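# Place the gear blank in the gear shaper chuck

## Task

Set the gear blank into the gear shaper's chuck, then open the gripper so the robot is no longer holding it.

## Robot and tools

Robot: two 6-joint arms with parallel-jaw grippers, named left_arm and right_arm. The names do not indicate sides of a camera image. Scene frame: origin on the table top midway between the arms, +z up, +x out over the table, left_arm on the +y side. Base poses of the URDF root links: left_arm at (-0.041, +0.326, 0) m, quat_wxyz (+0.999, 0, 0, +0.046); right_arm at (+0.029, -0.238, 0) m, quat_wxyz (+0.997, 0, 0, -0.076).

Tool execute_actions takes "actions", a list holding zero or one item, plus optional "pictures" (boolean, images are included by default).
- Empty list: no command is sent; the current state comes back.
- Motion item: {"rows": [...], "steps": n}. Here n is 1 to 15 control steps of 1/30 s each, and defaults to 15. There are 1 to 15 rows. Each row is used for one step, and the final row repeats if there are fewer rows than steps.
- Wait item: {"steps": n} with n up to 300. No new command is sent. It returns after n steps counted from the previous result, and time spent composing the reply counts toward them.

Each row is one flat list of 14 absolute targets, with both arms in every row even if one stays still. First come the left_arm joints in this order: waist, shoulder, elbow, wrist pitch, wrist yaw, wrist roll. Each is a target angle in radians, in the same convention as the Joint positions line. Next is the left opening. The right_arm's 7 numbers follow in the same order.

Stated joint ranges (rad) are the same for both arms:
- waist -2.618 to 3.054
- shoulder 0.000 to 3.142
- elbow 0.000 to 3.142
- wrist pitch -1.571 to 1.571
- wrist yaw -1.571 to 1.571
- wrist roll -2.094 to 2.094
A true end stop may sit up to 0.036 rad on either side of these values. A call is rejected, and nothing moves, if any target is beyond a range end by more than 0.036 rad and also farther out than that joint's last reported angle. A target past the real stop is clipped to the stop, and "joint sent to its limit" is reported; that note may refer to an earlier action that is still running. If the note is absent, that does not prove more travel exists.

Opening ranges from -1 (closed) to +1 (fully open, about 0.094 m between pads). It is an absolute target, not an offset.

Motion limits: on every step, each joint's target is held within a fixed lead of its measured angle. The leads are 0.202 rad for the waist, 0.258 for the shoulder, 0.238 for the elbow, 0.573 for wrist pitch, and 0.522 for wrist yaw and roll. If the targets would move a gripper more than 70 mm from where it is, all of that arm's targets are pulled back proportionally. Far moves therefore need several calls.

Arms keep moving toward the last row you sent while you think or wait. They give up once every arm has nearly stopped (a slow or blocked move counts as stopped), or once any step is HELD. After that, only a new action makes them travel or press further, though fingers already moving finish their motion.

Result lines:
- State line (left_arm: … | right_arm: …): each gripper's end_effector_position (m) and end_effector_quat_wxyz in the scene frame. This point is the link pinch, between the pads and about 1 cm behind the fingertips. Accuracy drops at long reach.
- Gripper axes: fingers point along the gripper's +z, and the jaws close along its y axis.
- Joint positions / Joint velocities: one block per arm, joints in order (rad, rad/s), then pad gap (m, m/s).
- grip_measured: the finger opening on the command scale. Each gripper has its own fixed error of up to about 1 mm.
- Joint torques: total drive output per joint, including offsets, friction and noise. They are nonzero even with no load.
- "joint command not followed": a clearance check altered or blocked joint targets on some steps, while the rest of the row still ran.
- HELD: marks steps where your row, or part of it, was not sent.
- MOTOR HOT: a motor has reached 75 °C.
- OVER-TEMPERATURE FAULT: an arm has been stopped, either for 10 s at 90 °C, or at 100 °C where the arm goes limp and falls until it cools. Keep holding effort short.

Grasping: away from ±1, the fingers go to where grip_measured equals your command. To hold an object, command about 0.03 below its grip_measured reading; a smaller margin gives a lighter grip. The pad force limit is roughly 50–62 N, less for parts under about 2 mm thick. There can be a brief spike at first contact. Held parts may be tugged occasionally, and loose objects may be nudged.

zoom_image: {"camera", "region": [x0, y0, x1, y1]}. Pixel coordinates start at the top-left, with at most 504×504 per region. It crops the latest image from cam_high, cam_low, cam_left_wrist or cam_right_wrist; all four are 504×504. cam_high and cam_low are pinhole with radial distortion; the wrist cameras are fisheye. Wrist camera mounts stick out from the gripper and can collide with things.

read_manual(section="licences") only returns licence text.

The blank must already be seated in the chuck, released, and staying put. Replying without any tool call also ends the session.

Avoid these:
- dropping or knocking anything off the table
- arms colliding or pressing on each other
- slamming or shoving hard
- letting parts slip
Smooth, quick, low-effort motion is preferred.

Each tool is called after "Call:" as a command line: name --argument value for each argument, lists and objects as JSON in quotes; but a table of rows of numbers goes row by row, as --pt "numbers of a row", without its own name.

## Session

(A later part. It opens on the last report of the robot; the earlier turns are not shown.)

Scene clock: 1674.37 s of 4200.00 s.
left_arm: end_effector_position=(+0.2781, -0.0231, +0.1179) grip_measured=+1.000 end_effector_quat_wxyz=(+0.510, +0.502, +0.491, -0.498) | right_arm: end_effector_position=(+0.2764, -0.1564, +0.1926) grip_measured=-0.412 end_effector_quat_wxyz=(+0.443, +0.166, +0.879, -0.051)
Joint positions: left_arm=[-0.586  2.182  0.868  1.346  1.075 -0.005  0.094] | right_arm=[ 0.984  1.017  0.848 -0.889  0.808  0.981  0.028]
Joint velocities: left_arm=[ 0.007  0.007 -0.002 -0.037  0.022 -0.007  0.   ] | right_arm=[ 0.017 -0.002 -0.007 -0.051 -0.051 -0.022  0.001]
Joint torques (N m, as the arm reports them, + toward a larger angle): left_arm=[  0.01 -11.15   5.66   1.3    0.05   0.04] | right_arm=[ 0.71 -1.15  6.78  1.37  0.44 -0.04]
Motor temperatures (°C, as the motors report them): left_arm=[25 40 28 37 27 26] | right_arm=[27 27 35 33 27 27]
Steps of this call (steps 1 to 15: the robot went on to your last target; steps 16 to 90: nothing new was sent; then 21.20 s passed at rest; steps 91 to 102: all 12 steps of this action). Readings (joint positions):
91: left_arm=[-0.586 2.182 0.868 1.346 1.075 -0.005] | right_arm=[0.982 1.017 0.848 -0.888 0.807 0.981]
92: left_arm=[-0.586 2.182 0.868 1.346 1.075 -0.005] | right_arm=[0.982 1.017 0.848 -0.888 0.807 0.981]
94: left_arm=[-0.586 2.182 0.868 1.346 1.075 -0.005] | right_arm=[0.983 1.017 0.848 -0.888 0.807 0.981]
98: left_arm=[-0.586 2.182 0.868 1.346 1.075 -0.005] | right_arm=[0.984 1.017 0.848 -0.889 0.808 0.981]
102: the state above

Call:
execute_actions --actions '[{"rows": [[-0.586,2.182,0.868,1.35,1.08,0,1,0.988,1.030,0.860,-0.898,0.810,0.973,-0.455],[-0.586,2.182,0.868,1.35,1.08,0,1,0.988,1.030,0.860,-0.902,0.808,0.970,-0.455],[-0.586,2.182,0.868,1.35,1.08,0,1,0.988,1.030,0.860,-0.906,0.806,0.967,-0.455],[-0.586,2.182,0.868,1.35,1.08,0,1,0.988,1.030,0.860,-0.910,0.804,0.964,-0.455],[-0.586,2.182,0.868,1.35,1.08,0,1,0.988,1.030,0.860,-0.912,0.802,0.961,-0.455],[-0.586,2.182,0.868,1.35,1.08,0,1,0.988,1.030,0.860,-0.912,0.800,0.958,-0.455]], "steps": 12}]' --pictures true

Call:
zoom_image --camera "cam_left_wrist" --region '[200, 90, 245, 135]'

Scene clock: 1685.47 s of 4200.00 s.
left_arm: end_effector_position=(+0.2781, -0.0231, +0.1179) grip_measured=+1.000 end_effector_quat_wxyz=(+0.510, +0.502, +0.491, -0.498) | right_arm: end_effector_position=(+0.2762, -0.1562, +0.1922) grip_measured=-0.412 end_effector_quat_wxyz=(+0.442, +0.159, +0.881, -0.054)
Joint positions: left_arm=[-0.586  2.182  0.868  1.346  1.075 -0.005  0.094] | right_arm=[ 0.984  1.017  0.848 -0.89   0.806  0.967  0.028]
Joint velocities: left_arm=[-0.012 -0.017  0.002 -0.007 -0.007  0.007  0.   ] | right_arm=[-0.007  0.002 -0.007  0.007 -0.022  0.007  0.001]
Joint torques (N m, as the arm reports them, + toward a larger angle): left_arm=[  0.   -11.09   5.68   1.32   0.03   0.06] | right_arm=[ 0.31 -1.14  6.76  1.21  0.36 -0.06]
Motor temperatures (°C, as the motors report them): left_arm=[25 40 28 37 27 26] | right_arm=[27 27 35 33 27 27]
Steps of this call (steps 1 to 15: the robot went on to your last target; steps 16 to 90: nothing new was sent; then 7.70 s passed at rest; steps 91 to 102: all 12 steps of this action). Readings (joint positions):
91: left_arm=[-0.586 2.182 0.868 1.346 1.075 -0.005] | right_arm=[0.984 1.017 0.848 -0.889 0.808 0.981]
92: left_arm=[-0.586 2.182 0.868 1.346 1.075 -0.005] | right_arm=[0.984 1.017 0.848 -0.889 0.808 0.980]
94: left_arm=[-0.586 2.182 0.868 1.346 1.075 -0.005] | right_arm=[0.984 1.017 0.848 -0.890 0.808 0.977]
98: left_arm=[-0.586 2.182 0.868 1.346 1.075 -0.005] | right_arm=[0.984 1.017 0.848 -0.890 0.807 0.970]
102: the state above

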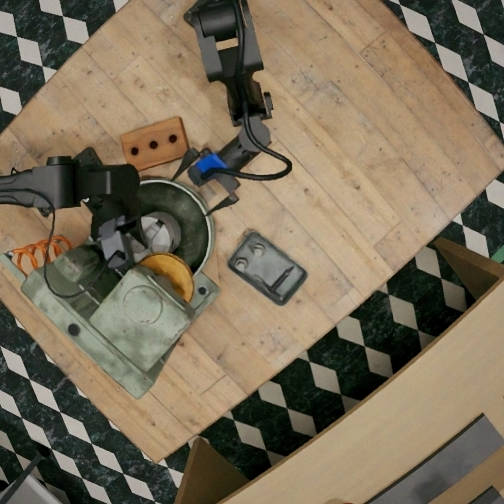

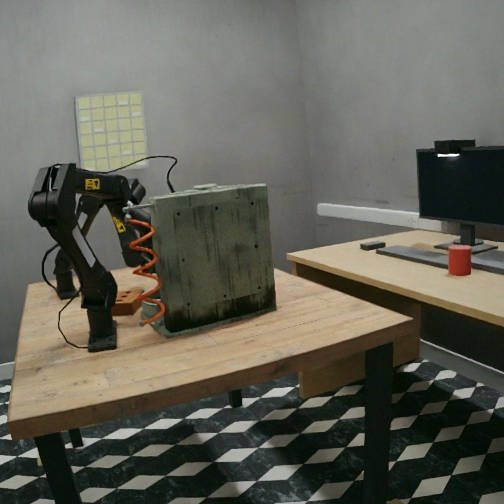

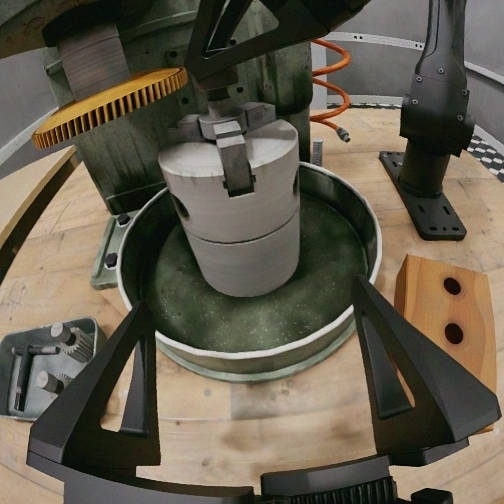

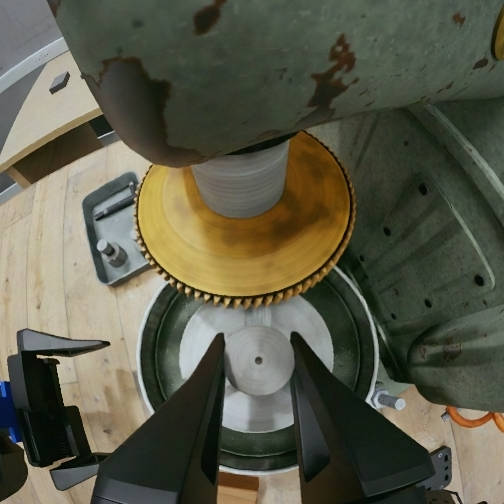

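Region (200, 90, 245, 135) of cam_left_wrist's 504x504 image, scaled by 11.200, with more detail than that image has.

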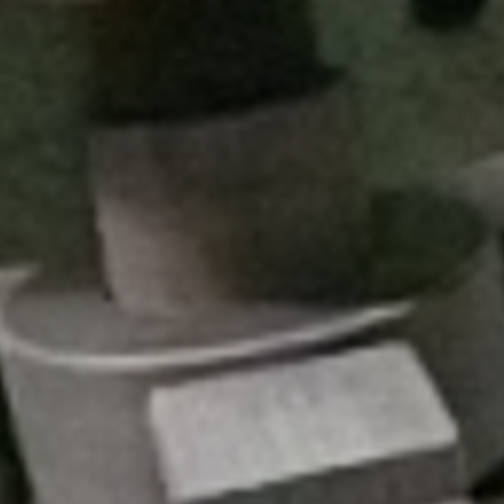

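Call:
execute_actions --actions '[{"rows": [[-0.586,2.182,0.868,1.35,1.08,0,1,0.992,1.030,0.856,-0.910,0.800,0.955,-0.455],[-0.586,2.182,0.868,1.35,1.08,0,1,0.995,1.030,0.852,-0.908,0.800,0.952,-0.455],[-0.586,2.182,0.868,1.35,1.08,0,1,1.001,1.030,0.848,-0.906,0.800,0.949,-0.455],[-0.586,2.182,0.868,1.35,1.08,0,1,0.996,1.030,0.844,-0.904,0.800,0.946,-0.455],[-0.586,2.182,0.868,1.35,1.08,0,1,0.996,1.030,0.842,-0.902,0.800,0.943,-0.455],[-0.586,2.182,0.868,1.35,1.08,0,1,0.996,1.030,0.840,-0.900,0.802,0.940,-0.455],[-0.586,2.182,0.868,1.35,1.08,0,1,0.996,1.030,0.840,-0.898,0.804,0.937,-0.455],[-0.586,2.182,0.868,1.35,1.08,0,1,0.996,1.030,0.840,-0.896,0.806,0.934,-0.455],[-0.586,2.182,0.868,1.35,1.08,0,1,0.996,1.030,0.840,-0.896,0.808,0.931,-0.455],[-0.586,2.182,0.868,1.35,1.08,0,1,0.996,1.030,0.840,-0.896,0.810,0.928,-0.455]], "steps": 14}]' --pictures false

Scene clock: 1692.07 s of 4200.00 s.
left_arm: end_effector_position=(+0.2781, -0.0231, +0.1179) grip_measured=+1.000 end_effector_quat_wxyz=(+0.510, +0.502, +0.491, -0.498) | right_arm: end_effector_position=(+0.2763, -0.1555, +0.1923) grip_measured=-0.412 end_effector_quat_wxyz=(+0.441, +0.147, +0.883, -0.058)
Joint positions: left_arm=[-0.586  2.182  0.868  1.346  1.075 -0.005  0.094] | right_arm=[ 0.985  1.017  0.848 -0.888  0.805  0.941  0.028]
Joint velocities: left_arm=[-0.007  0.002 -0.007  0.037  0.007 -0.051  0.   ] | right_arm=[ 0.002  0.007  0.002 -0.051 -0.022 -0.11   0.   ]
Joint torques (N m, as the arm reports them, + toward a larger angle): left_arm=[  0.05 -11.04   5.67   1.31   0.03   0.04] | right_arm=[ 0.87 -1.15  5.53  1.34  0.47 -0.1 ]
Motor temperatures (°C, as the motors report them): left_arm=[25 40 28 37 27 26] | right_arm=[27 27 35 33 27 27]
Steps of this call (steps 1 to 15: the robot went on to your last target; steps 16 to 90: nothing new was sent; then 3.13 s passed at rest; steps 91 to 104: all 14 steps of this action). Readings (joint positions):
91: left_arm=[-0.586 2.182 0.868 1.346 1.075 -0.005] | right_arm=[0.984 1.017 0.848 -0.890 0.806 0.965]
92: left_arm=[-0.586 2.182 0.868 1.346 1.075 -0.005] | right_arm=[0.984 1.017 0.848 -0.890 0.806 0.964]
94: left_arm=[-0.586 2.182 0.868 1.346 1.075 -0.005] | right_arm=[0.985 1.017 0.848 -0.890 0.805 0.960]
98: left_arm=[-0.586 2.182 0.868 1.346 1.075 -0.005] | right_arm=[0.985 1.017 0.848 -0.890 0.805 0.952]
104: the state above

Call:
execute_actions --actions '[{"rows": [[-0.586,2.182,0.868,1.35,1.08,0,1,0.998,1.030,0.838,-0.894,0.812,0.928,-0.455],[-0.586,2.182,0.868,1.35,1.08,0,1,1.004,1.030,0.836,-0.892,0.812,0.928,-0.455],[-0.586,2.182,0.868,1.35,1.08,0,1,1.002,1.030,0.834,-0.890,0.812,0.926,-0.455],[-0.586,2.182,0.868,1.35,1.08,0,1,0.999,1.030,0.832,-0.888,0.812,0.924,-0.455],[-0.586,2.182,0.868,1.35,1.08,0,1,0.999,1.030,0.830,-0.886,0.812,0.922,-0.455],[-0.586,2.182,0.868,1.35,1.08,0,1,0.999,1.030,0.828,-0.884,0.812,0.920,-0.455],[-0.586,2.182,0.868,1.35,1.08,0,1,0.999,1.030,0.832,-0.882,0.812,0.918,-0.455],[-0.586,2.182,0.868,1.35,1.08,0,1,0.999,1.030,0.832,-0.880,0.812,0.916,-0.455]], "steps": 13}]' --pictures false

Scene clock: 1699.47 s of 4200.00 s.
left_arm: end_effector_position=(+0.2781, -0.0231, +0.1179) grip_measured=+1.000 end_effector_quat_wxyz=(+0.510, +0.502, +0.491, -0.498) | right_arm: end_effector_position=(+0.2763, -0.1550, +0.1925) grip_measured=-0.412 end_effector_quat_wxyz=(+0.441, +0.140, +0.884, -0.061)
Joint positions: left_arm=[-0.586  2.182  0.868  1.346  1.075 -0.005  0.094] | right_arm=[ 0.986  1.017  0.848 -0.886  0.805  0.925  0.028]
Joint velocities: left_arm=[ 0.007 -0.002  0.007 -0.051 -0.066  0.022  0.   ] | right_arm=[ 0.012  0.002 -0.012  0.081  0.022 -0.081  0.001]
Joint torques (N m, as the arm reports them, + toward a larger angle): left_arm=[ -0.03 -11.11   5.64   1.33   0.04   0.06] | right_arm=[ 0.97 -1.15  5.02  1.46  0.48 -0.06]
Motor temperatures (°C, as the motors report them): left_arm=[25 40 28 37 27 26] | right_arm=[27 27 34 33 27 27]
Steps of this call (steps 1 to 15: the robot went on to your last target; steps 16 to 90: nothing new was sent; then 3.97 s passed at rest; steps 91 to 103: all 13 steps of this action). Readings (joint positions):
91: left_arm=[-0.586 2.182 0.868 1.346 1.075 -0.005] | right_arm=[0.985 1.017 0.848 -0.888 0.804 0.936]
92: left_arm=[-0.586 2.182 0.868 1.346 1.075 -0.005] | right_arm=[0.986 1.017 0.848 -0.888 0.804 0.936]
94: left_arm=[-0.586 2.182 0.868 1.346 1.075 -0.005] | right_arm=[0.986 1.017 0.848 -0.888 0.805 0.934]
98: left_arm=[-0.586 2.182 0.868 1.346 1.075 -0.005] | right_arm=[0.986 1.017 0.848 -0.887 0.805 0.929]
103: the state above

Call:
execute_actions --actions '[{"rows": [[-0.586,2.182,0.868,1.35,1.08,0,1,0.992,1.030,0.830,-0.882,0.812,0.918,-0.455],[-0.586,2.182,0.868,1.35,1.08,0,1,0.992,1.030,0.827,-0.882,0.812,0.918,-0.455],[-0.586,2.182,0.868,1.35,1.08,0,1,0.992,1.030,0.824,-0.880,0.812,0.918,-0.455],[-0.586,2.182,0.868,1.35,1.08,0,1,0.992,1.030,0.821,-0.878,0.812,0.918,-0.455],[-0.586,2.182,0.868,1.35,1.08,0,1,0.992,1.030,0.818,-0.876,0.812,0.918,-0.455],[-0.586,2.182,0.868,1.35,1.08,0,1,0.992,1.030,0.816,-0.874,0.812,0.918,-0.455],[-0.586,2.182,0.868,1.35,1.08,0,1,0.992,1.030,0.825,-0.872,0.812,0.918,-0.455]], "steps": 12}]' --pictures false

Scene clock: 1712.73 s of 4200.00 s.
left_arm: end_effector_position=(+0.2781, -0.0231, +0.1179) grip_measured=+1.000 end_effector_quat_wxyz=(+0.510, +0.502, +0.491, -0.498) | right_arm: end_effector_position=(+0.2766, -0.1550, +0.1903) grip_measured=-0.412 end_effector_quat_wxyz=(+0.442, +0.139, +0.884, -0.062)
Joint positions: left_arm=[-0.586  2.182  0.868  1.346  1.075 -0.005  0.094] | right_arm=[ 0.986  1.017  0.839 -0.877  0.806  0.922  0.028]
Joint velocities: left_arm=[ 0.017 -0.017  0.007 -0.095 -0.095  0.007  0.   ] | right_arm=[-0.012 -0.007 -0.002 -0.007 -0.037  0.037 -0.   ]
Joint torques (N m, as the arm reports them, + toward a larger angle): left_arm=[ -0.03 -11.05   5.62   1.32   0.07   0.05] | right_arm=[ 0.44 -1.17  5.17  1.45  0.47 -0.05]
Motor temperatures (°C, as the motors report them): left_arm=[25 41 28 37 27 26] | right_arm=[27 27 34 33 27 27]
Steps of this call (steps 1 to 15: the robot went on to your last target; steps 16 to 90: nothing new was sent; then 9.87 s passed at rest; steps 91 to 102: all 12 steps of this action). Readings (joint positions):
91: left_arm=[-0.586 2.182 0.868 1.346 1.075 -0.005] | right_arm=[0.986 1.017 0.848 -0.886 0.805 0.923]
92: left_arm=[-0.586 2.182 0.868 1.346 1.075 -0.005] | right_arm=[0.986 1.017 0.848 -0.886 0.805 0.923]
94: left_arm=[-0.586 2.182 0.868 1.346 1.075 -0.005] | right_arm=[0.986 1.017 0.844 -0.883 0.805 0.923]
98: left_arm=[-0.586 2.182 0.868 1.346 1.075 -0.005] | right_arm=[0.986 1.017 0.839 -0.877 0.806 0.923]
102: the state above

Call:
execute_actions --actions '[{"rows": [[-0.586,2.182,0.868,1.35,1.08,0,1,0.994,1.020,0.822,-0.870,0.815,0.914,-0.455],[-0.586,2.182,0.868,1.35,1.08,0,1,0.994,1.010,0.819,-0.868,0.815,0.912,-0.455],[-0.586,2.182,0.868,1.35,1.08,0,1,0.994,1.000,0.816,-0.866,0.815,0.910,-0.455],[-0.586,2.182,0.868,1.35,1.08,0,1,0.994,0.995,0.813,-0.864,0.815,0.908,-0.455],[-0.586,2.182,0.868,1.35,1.08,0,1,0.994,0.992,0.810,-0.862,0.815,0.906,-0.455],[-0.586,2.182,0.868,1.35,1.08,0,1,0.994,0.990,0.808,-0.860,0.815,0.904,-0.455],[-0.586,2.182,0.868,1.35,1.08,0,1,0.994,0.990,0.812,-0.858,0.815,0.902,-0.455]], "steps": 13}]' --pictures true

Call:
zoom_image --camera "cam_left_wrist" --region '[180, 60, 270, 150]'

Scene clock: 1719.73 s of 4200.00 s.
left_arm: end_effector_position=(+0.2781, -0.0231, +0.1179) grip_measured=+1.000 end_effector_quat_wxyz=(+0.510, +0.502, +0.491, -0.498) | right_arm: end_effector_position=(+0.2768, -0.1548, +0.1886) grip_measured=-0.412 end_effector_quat_wxyz=(+0.442, +0.135, +0.885, -0.063)
Joint positions: left_arm=[-0.586  2.182  0.868  1.346  1.075 -0.005  0.094] | right_arm=[ 0.986  1.017  0.831 -0.867  0.807  0.912  0.028]
Joint velocities: left_arm=[-0.002  0.012 -0.002  0.007 -0.022 -0.037  0.   ] | right_arm=[ 0.017 -0.007 -0.002 -0.022  0.007 -0.037 -0.   ]
Joint torques (N m, as the arm reports them, + toward a larger angle): left_arm=[ -0.12 -11.11   5.61   1.32   0.05   0.06] | right_arm=[ 0.59 -5.24  4.86  1.5   0.49 -0.1 ]
Motor temperatures (°C, as the motors report them): left_arm=[25 41 28 37 27 26] | right_arm=[27 27 34 34 27 27]
Steps of this call (steps 1 to 15: the robot went on to your last target; steps 16 to 90: nothing new was sent; then 3.57 s passed at rest; steps 91 to 103: all 13 steps of this action). Readings (joint positions):
91: left_arm=[-0.586 2.182 0.868 1.346 1.075 -0.005] | right_arm=[0.986 1.017 0.839 -0.877 0.806 0.922]
92: left_arm=[-0.586 2.182 0.868 1.346 1.075 -0.005] | right_arm=[0.986 1.017 0.839 -0.877 0.806 0.922]
94: left_arm=[-0.586 2.182 0.868 1.346 1.075 -0.005] | right_arm=[0.986 1.017 0.839 -0.876 0.806 0.919]
98: left_arm=[-0.586 2.182 0.868 1.346 1.075 -0.005] | right_arm=[0.986 1.017 0.831 -0.868 0.807 0.914]
103: the state above

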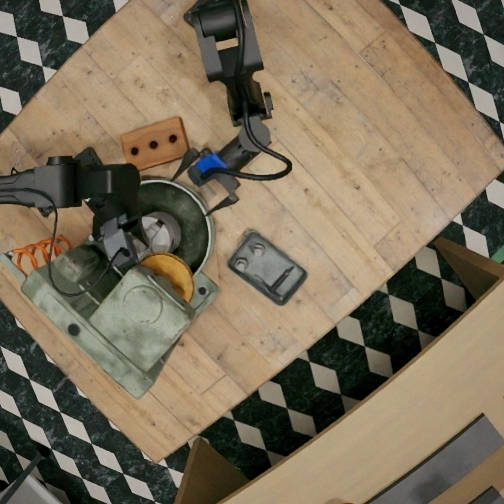

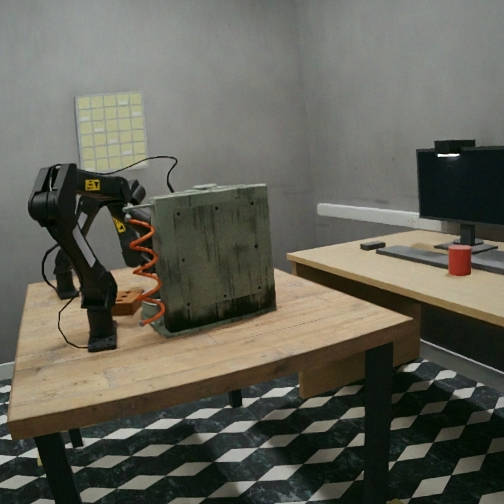

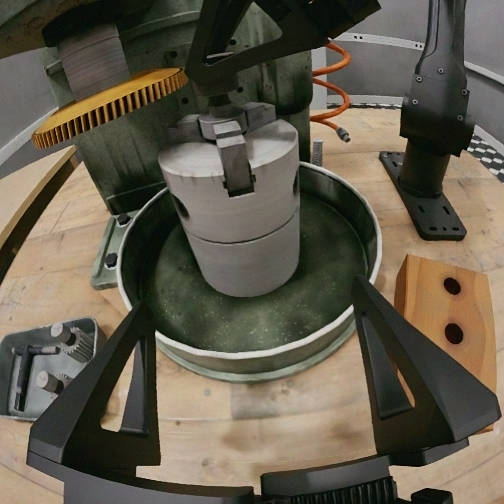

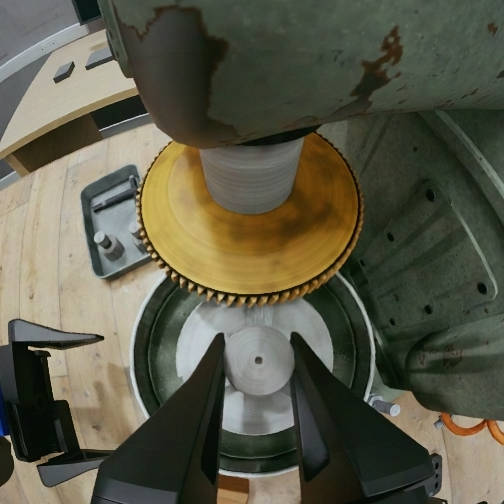

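Region (180, 60, 270, 150) of cam_left_wrist's 504x504 image, scaled by 5.600, with more detail than that image has.

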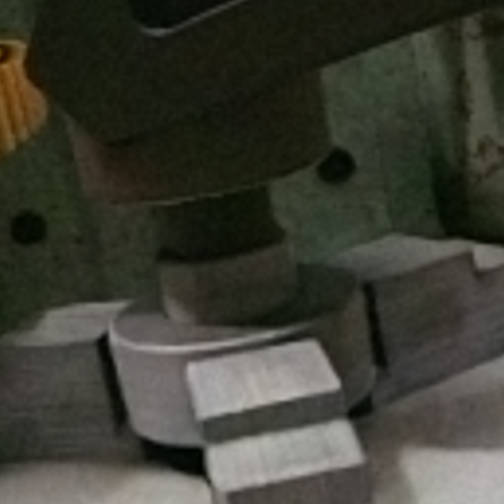

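Call:
zoom_image --camera "cam_right_wrist" --region '[160, 260, 360, 460]'

Region (160, 260, 360, 460) of cam_right_wrist's 504x504 image, scaled by 2.520, with more detail than that image has.

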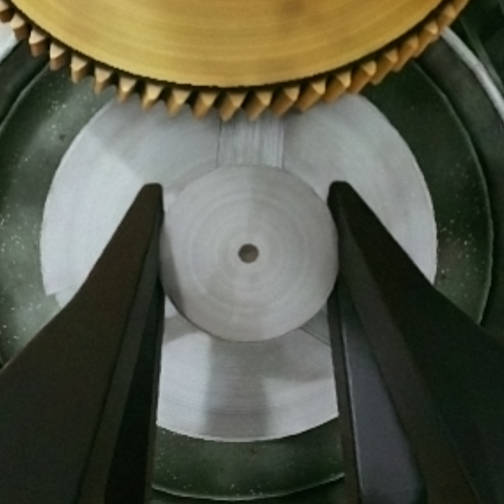

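Call:
execute_actions --actions '[{"rows": [[-0.586,2.182,0.868,1.35,1.08,0,1,0.994,1.000,0.810,-0.860,0.810,0.902,-0.455],[-0.586,2.182,0.868,1.35,1.08,0,1,0.994,1.005,0.807,-0.860,0.806,0.902,-0.455],[-0.586,2.182,0.868,1.35,1.08,0,1,0.994,1.005,0.804,-0.860,0.804,0.902,-0.455],[-0.586,2.182,0.868,1.35,1.08,0,1,0.994,1.005,0.801,-0.858,0.804,0.902,-0.455],[-0.586,2.182,0.868,1.35,1.08,0,1,0.994,1.005,0.798,-0.855,0.804,0.902,-0.455],[-0.586,2.182,0.868,1.35,1.08,0,1,0.994,1.005,0.796,-0.852,0.804,0.902,-0.455],[-0.586,2.182,0.868,1.35,1.08,0,1,0.994,1.005,0.794,-0.850,0.804,0.902,-0.455],[-0.586,2.182,0.868,1.35,1.08,0,1,0.994,1.005,0.792,-0.848,0.804,0.902,-0.455],[-0.586,2.182,0.868,1.35,1.08,0,1,0.994,1.005,0.790,-0.846,0.804,0.902,-0.455],[-0.586,2.182,0.868,1.35,1.08,0,1,0.994,1.005,0.788,-0.844,0.804,0.902,-0.455],[-0.586,2.182,0.868,1.35,1.08,0,1,0.994,1.005,0.788,-0.842,0.804,0.902,-0.455]], "steps": 15}]' --pictures false

Scene clock: 1740.83 s of 4200.00 s.
left_arm: end_effector_position=(+0.2781, -0.0231, +0.1179) grip_measured=+1.000 end_effector_quat_wxyz=(+0.510, +0.502, +0.491, -0.498) | right_arm: end_effector_position=(+0.2770, -0.1548, +0.1880) grip_measured=-0.412 end_effector_quat_wxyz=(+0.444, +0.134, +0.884, -0.065)
Joint positions: left_arm=[-0.586  2.182  0.868  1.346  1.075 -0.005  0.094] | right_arm=[ 0.989  1.017  0.826 -0.862  0.813  0.911  0.028]
Joint velocities: left_arm=[-0.007 -0.007  0.017 -0.037  0.022  0.037  0.   ] | right_arm=[-0.017  0.017 -0.012 -0.037  0.007  0.007 -0.001]
Joint torques (N m, as the arm reports them, + toward a larger angle): left_arm=[ -0.01 -11.08   5.62   1.3    0.05   0.04] | right_arm=[ 0.38 -3.7   3.67  1.57  0.29 -0.1 ]
Motor temperatures (°C, as the motors report them): left_arm=[25 41 28 37 27 26] | right_arm=[27 27 34 34 27 27]
Steps of this call (steps 1 to 15: the robot went on to your last target; steps 16 to 90: nothing new was sent; then 17.60 s passed at rest; steps 91 to 105: all 15 steps of this action). Readings (joint positions):
91: left_arm=[-0.586 2.182 0.868 1.346 1.075 -0.005] | right_arm=[0.986 1.017 0.831 -0.867 0.807 0.912]
92: left_arm=[-0.586 2.182 0.868 1.346 1.075 -0.005] | right_arm=[0.986 1.017 0.831 -0.867 0.807 0.912]
94: left_arm=[-0.586 2.182 0.868 1.346 1.075 -0.005] | right_arm=[0.986 1.017 0.831 -0.867 0.807 0.912]
98: left_arm=[-0.586 2.182 0.868 1.346 1.075 -0.005] | right_arm=[0.986 1.017 0.828 -0.864 0.808 0.911]
105: the state above

Call:
execute_actions --actions '[{"rows": [[-0.586,2.182,0.868,1.35,1.08,0,1,0.992,0.995,0.800,-0.852,0.806,0.902,-0.455],[-0.586,2.182,0.868,1.35,1.08,0,1,0.992,0.988,0.808,-0.856,0.808,0.902,-0.455],[-0.586,2.182,0.868,1.35,1.08,0,1,0.992,0.984,0.812,-0.858,0.810,0.902,-0.455],[-0.586,2.182,0.868,1.35,1.08,0,1,0.992,0.978,0.812,-0.858,0.810,0.900,-0.455],[-0.586,2.182,0.868,1.35,1.08,0,1,0.992,0.982,0.812,-0.858,0.810,0.898,-0.455],[-0.586,2.182,0.868,1.35,1.08,0,1,0.992,0.982,0.812,-0.858,0.810,0.896,-0.455]], "steps": 14}]' --pictures false

Scene clock: 1767.90 s of 4200.00 s.
left_arm: end_effector_position=(+0.2781, -0.0231, +0.1179) grip_measured=+1.000 end_effector_quat_wxyz=(+0.510, +0.502, +0.491, -0.498) | right_arm: end_effector_position=(+0.2767, -0.1546, +0.1889) grip_measured=-0.412 end_effector_quat_wxyz=(+0.445, +0.134, +0.884, -0.062)
Joint positions: left_arm=[-0.586  2.182  0.868  1.346  1.075 -0.005  0.094] | right_arm=[ 0.989  1.011  0.826 -0.861  0.81   0.909  0.028]
Joint velocities: left_arm=[ 0.007 -0.007 -0.002 -0.051 -0.037  0.007  0.   ] | right_arm=[ 0.007 -0.007 -0.002 -0.007 -0.037 -0.007 -0.001]
Joint torques (N m, as the arm reports them, + toward a larger angle): left_arm=[  0.01 -11.1    5.65   1.33   0.04   0.05] | right_arm=[ 0.2  -5.41  5.2   1.45  0.41 -0.14]
Motor temperatures (°C, as the motors report them): left_arm=[25 41 28 37 27 26] | right_arm=[27 27 33 34 27 27]
Steps of this call (steps 1 to 15: the robot went on to your last target; steps 16 to 90: nothing new was sent; then 23.60 s passed at rest; steps 91 to 104: all 14 steps of this action). Readings (joint positions):
91: left_arm=[-0.586 2.182 0.868 1.346 1.075 -0.005] | right_arm=[0.989 1.016 0.826 -0.861 0.813 0.911]
92: left_arm=[-0.586 2.182 0.868 1.346 1.075 -0.005] | right_arm=[0.989 1.014 0.826 -0.861 0.812 0.911]
94: left_arm=[-0.586 2.182 0.868 1.346 1.075 -0.005] | right_arm=[0.989 1.011 0.826 -0.861 0.810 0.910]
98: left_arm=[-0.586 2.182 0.868 1.346 1.075 -0.005] | right_arm=[0.989 1.011 0.826 -0.861 0.810 0.909]
104: the state above

Call:
execute_actions --actions '[{"rows": [[-0.586,2.182,0.868,1.35,1.08,0,1,0.994,0.990,0.815,-0.858,0.808,0.892,-0.455],[-0.586,2.182,0.868,1.35,1.08,0,1,0.996,0.995,0.815,-0.858,0.806,0.888,-0.455],[-0.586,2.182,0.868,1.35,1.08,0,1,0.998,0.995,0.815,-0.858,0.804,0.884,-0.455],[-0.586,2.182,0.868,1.35,1.08,0,1,0.999,0.995,0.815,-0.858,0.802,0.880,-0.455],[-0.586,2.182,0.868,1.35,1.08,0,1,1.000,0.995,0.815,-0.858,0.800,0.876,-0.455],[-0.586,2.182,0.868,1.35,1.08,0,1,1.000,0.995,0.815,-0.858,0.800,0.872,-0.455],[-0.586,2.182,0.868,1.35,1.08,0,1,1.000,0.995,0.815,-0.858,0.800,0.868,-0.455],[-0.586,2.182,0.868,1.35,1.08,0,1,1.000,0.995,0.815,-0.858,0.800,0.865,-0.455]], "steps": 13}]' --pictures false

Scene clock: 1787.37 s of 4200.00 s.
left_arm: end_effector_position=(+0.2781, -0.0231, +0.1179) grip_measured=+1.000 end_effector_quat_wxyz=(+0.510, +0.502, +0.491, -0.498) | right_arm: end_effector_position=(+0.2766, -0.1544, +0.1888) grip_measured=-0.412 end_effector_quat_wxyz=(+0.444, +0.128, +0.884, -0.064)
Joint positions: left_arm=[-0.586  2.182  0.868  1.346  1.075 -0.005  0.094] | right_arm=[ 0.989  1.011  0.826 -0.861  0.809  0.897  0.028]
Joint velocities: left_arm=[ 0.007 -0.002 -0.007 -0.007 -0.022  0.037  0.   ] | right_arm=[-0.012  0.002  0.012  0.037  0.022 -0.007  0.   ]
Joint torques (N m, as the arm reports them, + toward a larger angle): left_arm=[  0.07 -11.11   5.61   1.31   0.06   0.04] | right_arm=[ 0.85 -4.11  5.38  1.45  0.31 -0.35]
Motor temperatures (°C, as the motors report them): left_arm=[25 41 28 37 27 26] | right_arm=[27 27 33 34 27 27]
Steps of this call (steps 1 to 15: the robot went on to your last target; steps 16 to 90: nothing new was sent; then 16.03 s passed at rest; steps 91 to 103: all 13 steps of this action). Readings (joint positions):
91: left_arm=[-0.586 2.182 0.868 1.346 1.075 -0.005] | right_arm=[0.989 1.011 0.826 -0.861 0.810 0.908]
92: left_arm=[-0.586 2.182 0.868 1.346 1.075 -0.005] | right_arm=[0.989 1.011 0.826 -0.861 0.809 0.907]
94: left_arm=[-0.586 2.182 0.868 1.346 1.075 -0.005] | right_arm=[0.989 1.011 0.826 -0.861 0.809 0.905]
98: left_arm=[-0.586 2.182 0.868 1.346 1.075 -0.005] | right_arm=[0.989 1.011 0.826 -0.861 0.809 0.899]
103: the state above

Call:
execute_actions --actions '[{"rows": [[-0.586,2.182,0.868,1.35,1.08,0,1,0.995,0.995,0.815,-0.858,0.810,0.880,-0.455],[-0.586,2.182,0.868,1.35,1.08,0,1,0.992,0.995,0.815,-0.858,0.820,0.893,-0.455],[-0.586,2.182,0.868,1.35,1.08,0,1,0.990,0.995,0.815,-0.858,0.825,0.900,-0.455]], "steps": 8}]' --pictures true

Call:
zoom_image --camera "cam_left_wrist" --region '[188, 80, 258, 150]'

Scene clock: 1836.93 s of 4200.00 s.
left_arm: end_effector_position=(+0.2781, -0.0231, +0.1179) grip_measured=+1.000 end_effector_quat_wxyz=(+0.510, +0.502, +0.491, -0.498) | right_arm: end_effector_position=(+0.2767, -0.1545, +0.1889) grip_measured=-0.412 end_effector_quat_wxyz=(+0.444, +0.131, +0.884, -0.063)
Joint positions: left_arm=[-0.586  2.182  0.868  1.346  1.075 -0.005  0.094] | right_arm=[ 0.989  1.011  0.826 -0.861  0.809  0.902  0.028]
Joint velocities: left_arm=[ 0.007 -0.017 -0.017  0.051 -0.066  0.066  0.   ] | right_arm=[ 0.007 -0.007 -0.002  0.022 -0.037  0.022 -0.001]
Joint torques (N m, as the arm reports them, + toward a larger angle): left_arm=[  0.08 -11.13   5.65   1.31   0.06   0.06] | right_arm=[ 0.07 -4.1   5.39  1.45  0.58 -0.02]
Motor temperatures (°C, as the motors report them): left_arm=[25 41 28 37 27 26] | right_arm=[27 27 33 34 27 27]
Steps of this call (steps 1 to 15: the robot went on to your last target; steps 16 to 90: nothing new was sent; then 46.30 s passed at rest; steps 91 to 98: all 8 steps of this action). Readings (joint positions):
91: left_arm=[-0.586 2.182 0.868 1.346 1.075 -0.005] | right_arm=[0.989 1.011 0.826 -0.861 0.809 0.897]
92: left_arm=[-0.586 2.182 0.868 1.346 1.075 -0.005] | right_arm=[0.989 1.011 0.826 -0.861 0.809 0.898]
94: left_arm=[-0.586 2.182 0.868 1.346 1.075 -0.005] | right_arm=[0.989 1.011 0.826 -0.861 0.809 0.901]
98: the state above

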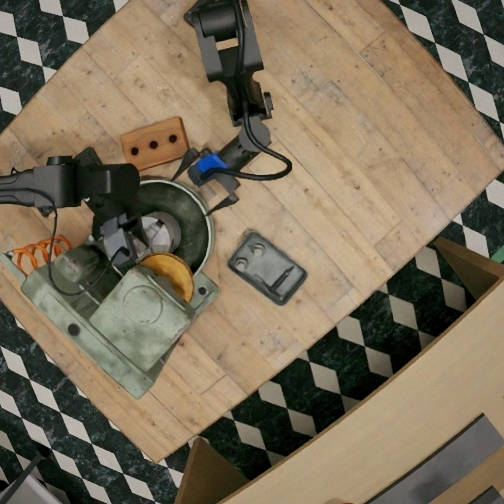

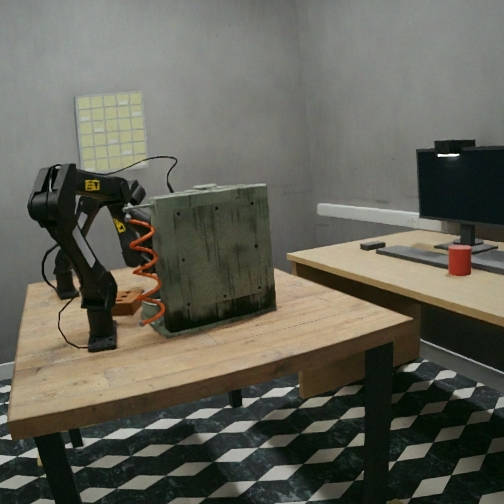

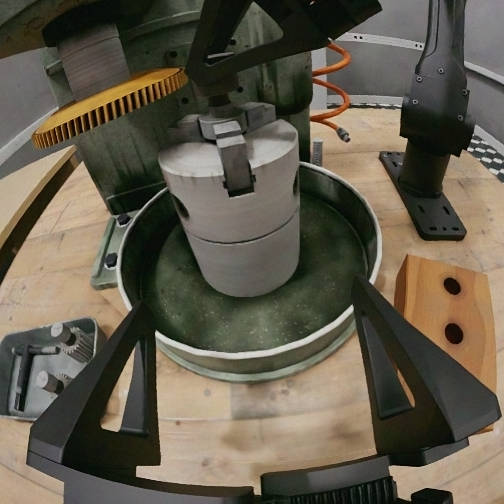

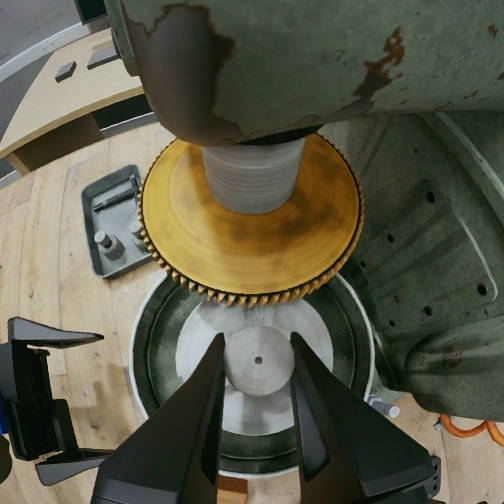

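Region (188, 80, 258, 150) of cam_left_wrist's 504x504 image, scaled by 7.200, with more detail than that image has.

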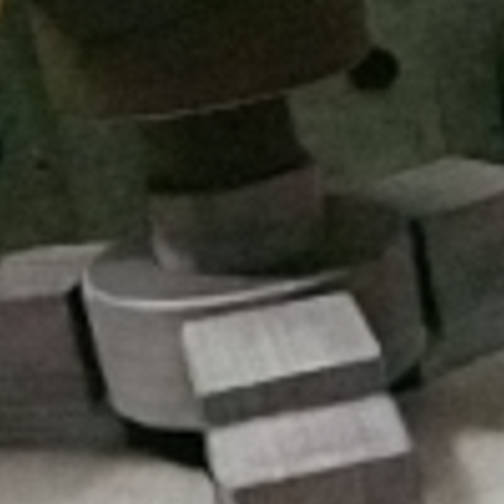

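Call:
execute_actions --actions '[{"rows": [[-0.586,2.182,0.868,1.35,1.08,0,1,0.987,0.995,0.815,-0.858,0.830,0.906,-0.455],[-0.586,2.182,0.868,1.35,1.08,0,1,0.985,0.995,0.815,-0.858,0.834,0.912,-0.455],[-0.586,2.182,0.868,1.35,1.08,0,1,0.983,0.995,0.815,-0.858,0.838,0.918,-0.455],[-0.586,2.182,0.868,1.35,1.08,0,1,0.981,0.995,0.815,-0.858,0.838,0.924,-0.455],[-0.586,2.182,0.868,1.35,1.08,0,1,0.980,0.995,0.815,-0.858,0.838,0.930,-0.455],[-0.586,2.182,0.868,1.35,1.08,0,1,0.980,0.995,0.815,-0.858,0.838,0.935,-0.455],[-0.586,2.182,0.868,1.35,1.08,0,1,0.980,0.995,0.815,-0.858,0.838,0.940,-0.455],[-0.586,2.182,0.868,1.35,1.08,0,1,0.980,0.995,0.815,-0.858,0.838,0.945,-0.455]], "steps": 15}]' --pictures false

Scene clock: 1879.27 s of 4200.00 s.
left_arm: end_effector_position=(+0.2781, -0.0231, +0.1179) grip_measured=+1.000 end_effector_quat_wxyz=(+0.510, +0.502, +0.491, -0.498) | right_arm: end_effector_position=(+0.2768, -0.1550, +0.1889) grip_measured=-0.412 end_effector_quat_wxyz=(+0.445, +0.140, +0.882, -0.059)
Joint positions: left_arm=[-0.586  2.182  0.868  1.346  1.075 -0.005  0.094] | right_arm=[ 0.987  1.011  0.826 -0.861  0.81   0.922  0.028]
Joint velocities: left_arm=[ 0.002  0.017 -0.002 -0.022 -0.022  0.007  0.   ] | right_arm=[ 0.007  0.007 -0.007 -0.022  0.037  0.022 -0.   ]
Joint torques (N m, as the arm reports them, + toward a larger angle): left_arm=[  0.   -11.08   5.64   1.33   0.06   0.03] | right_arm=[-0.61 -4.1   5.39  1.45  0.71  0.27]
Motor temperatures (°C, as the motors report them): left_arm=[25 41 28 37 27 26] | right_arm=[27 27 33 34 27 27]
Steps of this call (steps 1 to 15: the robot went on to your last target; steps 16 to 90: nothing new was sent; then 38.83 s passed at rest; steps 91 to 105: all 15 steps of this action). Readings (joint positions):
91: left_arm=[-0.586 2.182 0.868 1.346 1.075 -0.005] | right_arm=[0.989 1.011 0.826 -0.861 0.809 0.903]
92: left_arm=[-0.586 2.182 0.868 1.346 1.075 -0.005] | right_arm=[0.989 1.011 0.826 -0.861 0.810 0.904]
94: left_arm=[-0.586 2.182 0.868 1.346 1.075 -0.005] | right_arm=[0.988 1.011 0.826 -0.861 0.810 0.907]
98: left_arm=[-0.586 2.182 0.868 1.346 1.075 -0.005] | right_arm=[0.987 1.011 0.826 -0.861 0.810 0.918]
105: the state above

Call:
execute_actions --actions '[{"rows": [[-0.586,2.182,0.868,1.35,1.08,0,1,0.982,0.995,0.815,-0.855,0.825,0.930,-0.455],[-0.586,2.182,0.868,1.35,1.08,0,1,0.981,0.995,0.815,-0.852,0.815,0.918,-0.455],[-0.586,2.182,0.868,1.35,1.08,0,1,0.980,0.995,0.815,-0.850,0.808,0.910,-0.455],[-0.586,2.182,0.868,1.35,1.08,0,1,0.978,0.995,0.815,-0.850,0.802,0.905,-0.455],[-0.586,2.182,0.868,1.35,1.08,0,1,0.971,0.995,0.815,-0.850,0.799,0.904,-0.455],[-0.586,2.182,0.868,1.35,1.08,0,1,0.975,0.995,0.815,-0.850,0.797,0.903,-0.455],[-0.586,2.182,0.868,1.35,1.08,0,1,0.974,0.995,0.815,-0.850,0.795,0.902,-0.455],[-0.586,2.182,0.868,1.35,1.08,0,1,0.973,0.995,0.815,-0.850,0.793,0.901,-0.455],[-0.586,2.182,0.868,1.35,1.08,0,1,0.972,0.995,0.815,-0.850,0.791,0.900,-0.455],[-0.586,2.182,0.868,1.35,1.08,0,1,0.971,0.995,0.815,-0.850,0.789,0.899,-0.455],[-0.586,2.182,0.868,1.35,1.08,0,1,0.970,0.995,0.815,-0.850,0.788,0.898,-0.455]], "steps": 15}]' --pictures false

Scene clock: 1946.20 s of 4200.00 s.
left_arm: end_effector_position=(+0.2781, -0.0231, +0.1179) grip_measured=+1.000 end_effector_quat_wxyz=(+0.510, +0.502, +0.491, -0.498) | right_arm: end_effector_position=(+0.2769, -0.1550, +0.1881) grip_measured=-0.412 end_effector_quat_wxyz=(+0.442, +0.135, +0.885, -0.061)
Joint positions: left_arm=[-0.586  2.182  0.868  1.346  1.075 -0.005  0.094] | right_arm=[ 0.983  1.011  0.826 -0.86   0.802  0.907  0.028]
Joint velocities: left_arm=[-0.017  0.007  0.002 -0.022  0.022 -0.081  0.   ] | right_arm=[ 0.012 -0.002 -0.007  0.022 -0.066  0.007  0.001]
Joint torques (N m, as the arm reports them, + toward a larger angle): left_arm=[  0.09 -11.1    5.66   1.32   0.05   0.05] | right_arm=[-1.03 -4.1   5.38  1.51  0.24 -0.07]
Motor temperatures (°C, as the motors report them): left_arm=[25 41 28 37 27 26] | right_arm=[27 27 33 34 27 27]
Steps of this call (steps 1 to 15: the robot went on to your last target; steps 16 to 90: nothing new was sent; then 63.43 s passed at rest; steps 91 to 105: all 15 steps of this action). Readings (joint positions):
91: left_arm=[-0.586 2.182 0.868 1.346 1.075 -0.005] | right_arm=[0.987 1.011 0.826 -0.861 0.810 0.922]
92: left_arm=[-0.586 2.182 0.868 1.346 1.075 -0.005] | right_arm=[0.987 1.011 0.826 -0.861 0.809 0.921]
94: left_arm=[-0.586 2.182 0.868 1.346 1.075 -0.005] | right_arm=[0.987 1.011 0.826 -0.861 0.808 0.917]
98: left_arm=[-0.586 2.182 0.868 1.346 1.075 -0.005] | right_arm=[0.984 1.011 0.826 -0.861 0.805 0.912]
105: the state above

Call:
execute_actions --actions '[]'

Scene clock: 1962.63 s of 4200.00 s.
left_arm: end_effector_position=(+0.2781, -0.0231, +0.1179) grip_measured=+1.000 end_effector_quat_wxyz=(+0.510, +0.502, +0.491, -0.498) | right_arm: end_effector_position=(+0.2769, -0.1550, +0.1881) grip_measured=-0.412 end_effector_quat_wxyz=(+0.442, +0.135, +0.885, -0.061)
Joint positions: left_arm=[-0.586  2.182  0.868  1.346  1.075 -0.005  0.094] | right_arm=[ 0.983  1.011  0.826 -0.86   0.802  0.907  0.028]
Joint velocities: left_arm=[ 0.002 -0.017 -0.002  0.007  0.007  0.051  0.   ] | right_arm=[-0.022 -0.027 -0.002 -0.11  -0.051 -0.007 -0.001]
Joint torques (N m, as the arm reports them, + toward a larger angle): left_arm=[ -0.01 -11.09   5.6    1.3    0.05   0.05] | right_arm=[-1.02 -4.1   5.39  1.52  0.24 -0.09]
Motor temperatures (°C, as the motors report them): left_arm=[25 41 28 37 27 26] | right_arm=[27 27 33 34 27 27]
Steps of this call (steps 1 to 15: the robot went on to your last target; steps 16 to 90: nothing new was sent; then 13.43 s passed at rest). Readings (joint positions):
1: left_arm=[-0.586 2.182 0.868 1.346 1.075 -0.005] | right_arm=[0.983 1.011 0.826 -0.860 0.802 0.907]
2: left_arm=[-0.586 2.182 0.868 1.346 1.075 -0.005] | right_arm=[0.983 1.011 0.826 -0.860 0.802 0.907]
4: left_arm=[-0.586 2.182 0.868 1.346 1.075 -0.005] | right_arm=[0.983 1.011 0.826 -0.860 0.802 0.907]
8: left_arm=[-0.586 2.182 0.868 1.346 1.075 -0.005] | right_arm=[0.983 1.011 0.826 -0.860 0.802 0.907]
90: the state above
All arms were judged still, so your last target was given up. Only a new action makes them travel on or press farther. Fingers that are still opening or closing keep moving.

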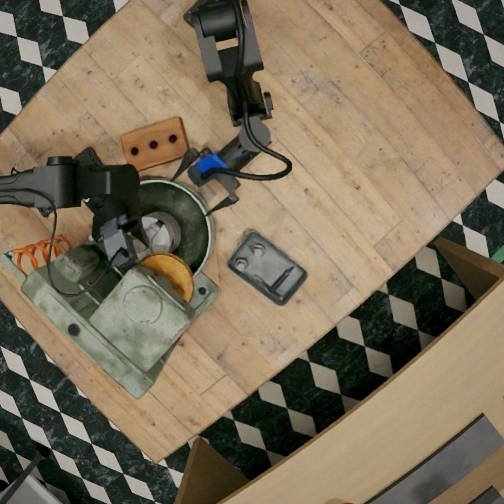

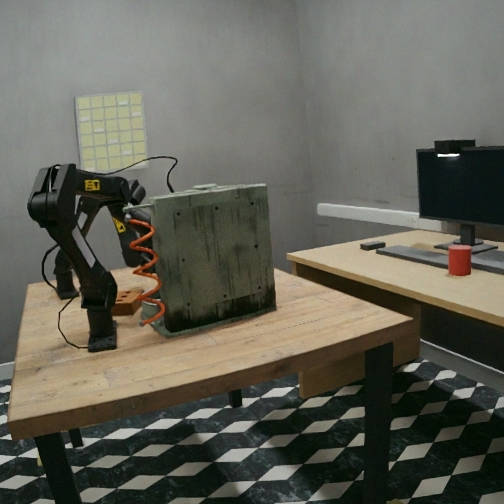

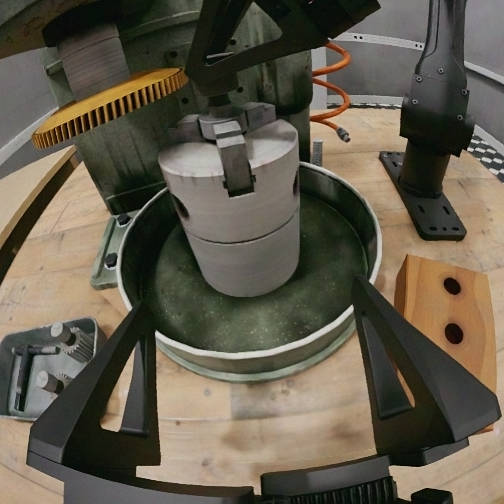

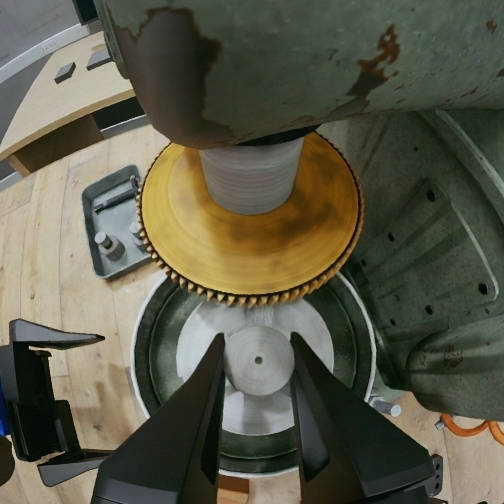

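Call:
execute_actions --actions '[{"rows": [[-0.586,2.182,0.868,1.35,1.08,0,1,0.972,0.995,0.815,-0.850,0.790,0.899,-0.455],[-0.586,2.182,0.868,1.35,1.08,0,1,0.970,0.995,0.815,-0.850,0.788,0.898,-0.455],[-0.586,2.182,0.868,1.35,1.08,0,1,0.968,0.995,0.815,-0.850,0.786,0.897,-0.455],[-0.586,2.182,0.868,1.35,1.08,0,1,0.966,0.995,0.815,-0.850,0.784,0.897,-0.455],[-0.586,2.182,0.868,1.35,1.08,0,1,0.965,0.995,0.815,-0.850,0.783,0.896,-0.455],[-0.586,2.182,0.868,1.35,1.08,0,1,0.965,0.995,0.815,-0.850,0.782,0.896,-0.455],[-0.586,2.182,0.868,1.35,1.08,0,1,0.966,0.995,0.815,-0.850,0.781,0.895,-0.455],[-0.586,2.182,0.868,1.35,1.08,0,1,0.967,0.995,0.815,-0.850,0.780,0.895,-0.455],[-0.586,2.182,0.868,1.35,1.08,0,1,0.967,0.995,0.815,-0.850,0.780,0.895,-0.455]], "steps": 15}]' --pictures false

Scene clock: 1971.80 s of 4200.00 s.
left_arm: end_effector_position=(+0.2781, -0.0231, +0.1179) grip_measured=+1.000 end_effector_quat_wxyz=(+0.510, +0.502, +0.491, -0.498) | right_arm: end_effector_position=(+0.2770, -0.1551, +0.1879) grip_measured=-0.412 end_effector_quat_wxyz=(+0.442, +0.135, +0.885, -0.061)
Joint positions: left_arm=[-0.586  2.182  0.868  1.346  1.075 -0.005  0.094] | right_arm=[ 0.981  1.011  0.826 -0.86   0.8    0.905  0.028]
Joint velocities: left_arm=[-0.012 -0.012 -0.002 -0.007  0.007 -0.022  0.   ] | right_arm=[ 0.002 -0.007  0.002 -0.051  0.022 -0.007  0.   ]
Joint torques (N m, as the arm reports them, + toward a larger angle): left_arm=[  0.02 -11.08   5.69   1.32   0.06   0.06] | right_arm=[-1.16 -4.1   5.38  1.52  0.18 -0.11]
Motor temperatures (°C, as the motors report them): left_arm=[25 41 28 37 27 26] | right_arm=[27 27 33 34 27 27]
Steps of this call (steps 1 to 90: nothing new was sent; then 5.67 s passed at rest; steps 91 to 105: all 15 steps of this action). Readings (joint positions):
91: left_arm=[-0.586 2.182 0.868 1.346 1.075 -0.005] | right_arm=[0.983 1.011 0.826 -0.860 0.802 0.907]
92: left_arm=[-0.586 2.182 0.868 1.346 1.075 -0.005] | right_arm=[0.983 1.011 0.826 -0.860 0.802 0.907]
94: left_arm=[-0.586 2.182 0.868 1.346 1.075 -0.005] | right_arm=[0.982 1.011 0.826 -0.860 0.802 0.906]
98: left_arm=[-0.586 2.182 0.868 1.346 1.075 -0.005] | right_arm=[0.981 1.011 0.826 -0.860 0.800 0.905]
105: the state above

Call:
execute_actions --actions '[{"rows": [[-0.586,2.182,0.868,1.35,1.08,0,1,0.970,0.997,0.817,-0.849,0.788,0.897,-0.450],[-0.586,2.182,0.868,1.35,1.08,0,1,0.973,0.998,0.818,-0.849,0.796,0.899,-0.445],[-0.586,2.182,0.868,1.35,1.08,0,1,0.976,0.999,0.819,-0.848,0.804,0.901,-0.440],[-0.586,2.182,0.868,1.35,1.08,0,1,0.978,1.000,0.820,-0.848,0.812,0.903,-0.435],[-0.586,2.182,0.868,1.35,1.08,0,1,0.979,1.000,0.820,-0.848,0.818,0.904,-0.430],[-0.586,2.182,0.868,1.35,1.08,0,1,0.980,1.000,0.820,-0.848,0.822,0.905,-0.426],[-0.586,2.182,0.868,1.35,1.08,0,1,0.980,1.000,0.820,-0.848,0.825,0.905,-0.423],[-0.586,2.182,0.868,1.35,1.08,0,1,0.980,1.000,0.820,-0.848,0.826,0.905,-0.420],[-0.586,2.182,0.868,1.35,1.08,0,1,0.980,1.000,0.820,-0.848,0.826,0.905,-0.418]], "steps": 15}]'

Call:
zoom_image --camera "cam_left_wrist" --region '[170, 50, 280, 160]'

Scene clock: 2026.00 s of 4200.00 s.
left_arm: end_effector_position=(+0.2781, -0.0231, +0.1179) grip_measured=+1.000 end_effector_quat_wxyz=(+0.510, +0.502, +0.491, -0.498) | right_arm: end_effector_position=(+0.2771, -0.1552, +0.1881) grip_measured=-0.406 end_effector_quat_wxyz=(+0.442, +0.135, +0.885, -0.061)
Joint positions: left_arm=[-0.586  2.182  0.868  1.346  1.075 -0.005  0.094] | right_arm=[ 0.981  1.011  0.826 -0.859  0.801  0.905  0.028]
Joint velocities: left_arm=[ 0.007 -0.002 -0.007 -0.037  0.095 -0.022  0.   ] | right_arm=[ 0.007  0.017  0.002  0.007  0.007 -0.051 -0.002]
Joint torques (N m, as the arm reports them, + toward a larger angle): left_arm=[  0.04 -11.12   5.66   1.33   0.05   0.04] | right_arm=[-0.12 -3.59  5.71  1.54  0.67  0.01]
Motor temperatures (°C, as the motors report them): left_arm=[25 42 28 37 27 26] | right_arm=[27 27 33 35 27 27]
Steps of this call (steps 1 to 15: the robot went on to your last target; steps 16 to 90: nothing new was sent; then 50.70 s passed at rest; steps 91 to 105: all 15 steps of this action). Readings (joint positions):
91: left_arm=[-0.586 2.182 0.868 1.346 1.075 -0.005] | right_arm=[0.981 1.011 0.826 -0.859 0.800 0.905]
92: left_arm=[-0.586 2.182 0.868 1.346 1.075 -0.005] | right_arm=[0.981 1.011 0.826 -0.859 0.800 0.905]
94: left_arm=[-0.586 2.182 0.868 1.346 1.075 -0.005] | right_arm=[0.981 1.011 0.826 -0.859 0.801 0.905]
98: left_arm=[-0.586 2.182 0.868 1.346 1.075 -0.005] | right_arm=[0.981 1.011 0.826 -0.859 0.801 0.905]
105: the state above

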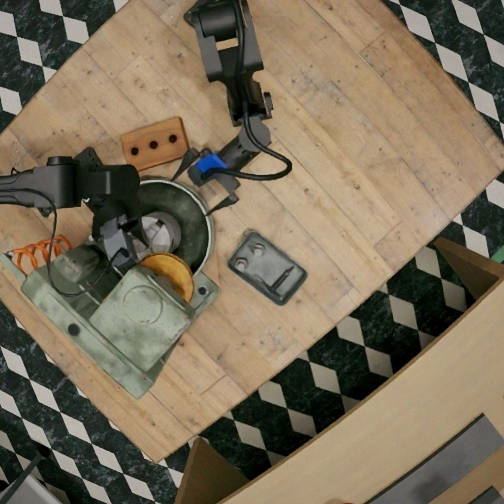

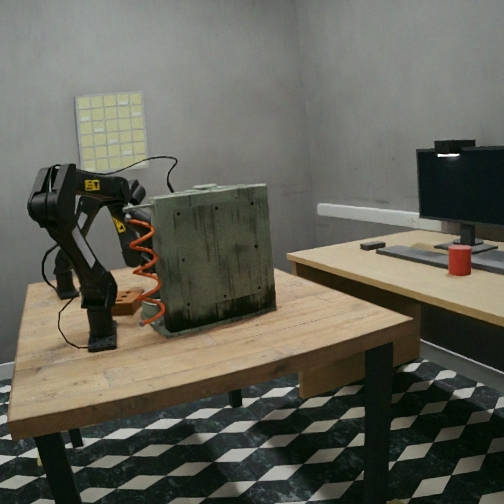

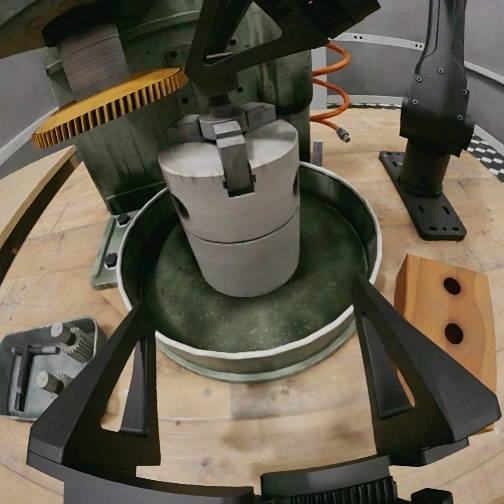

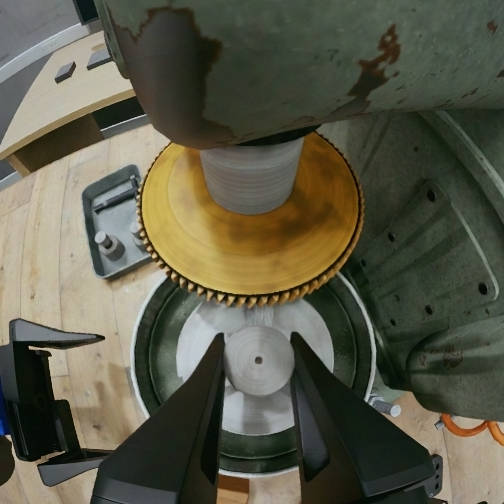

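Region (170, 50, 280, 160) of cam_left_wrist's 504x504 image, scaled by 4.582, with more detail than that image has.

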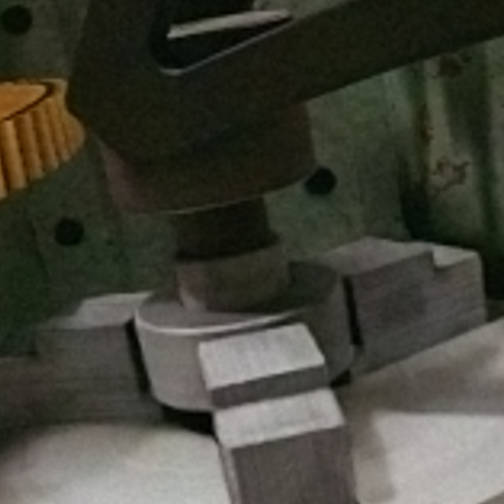

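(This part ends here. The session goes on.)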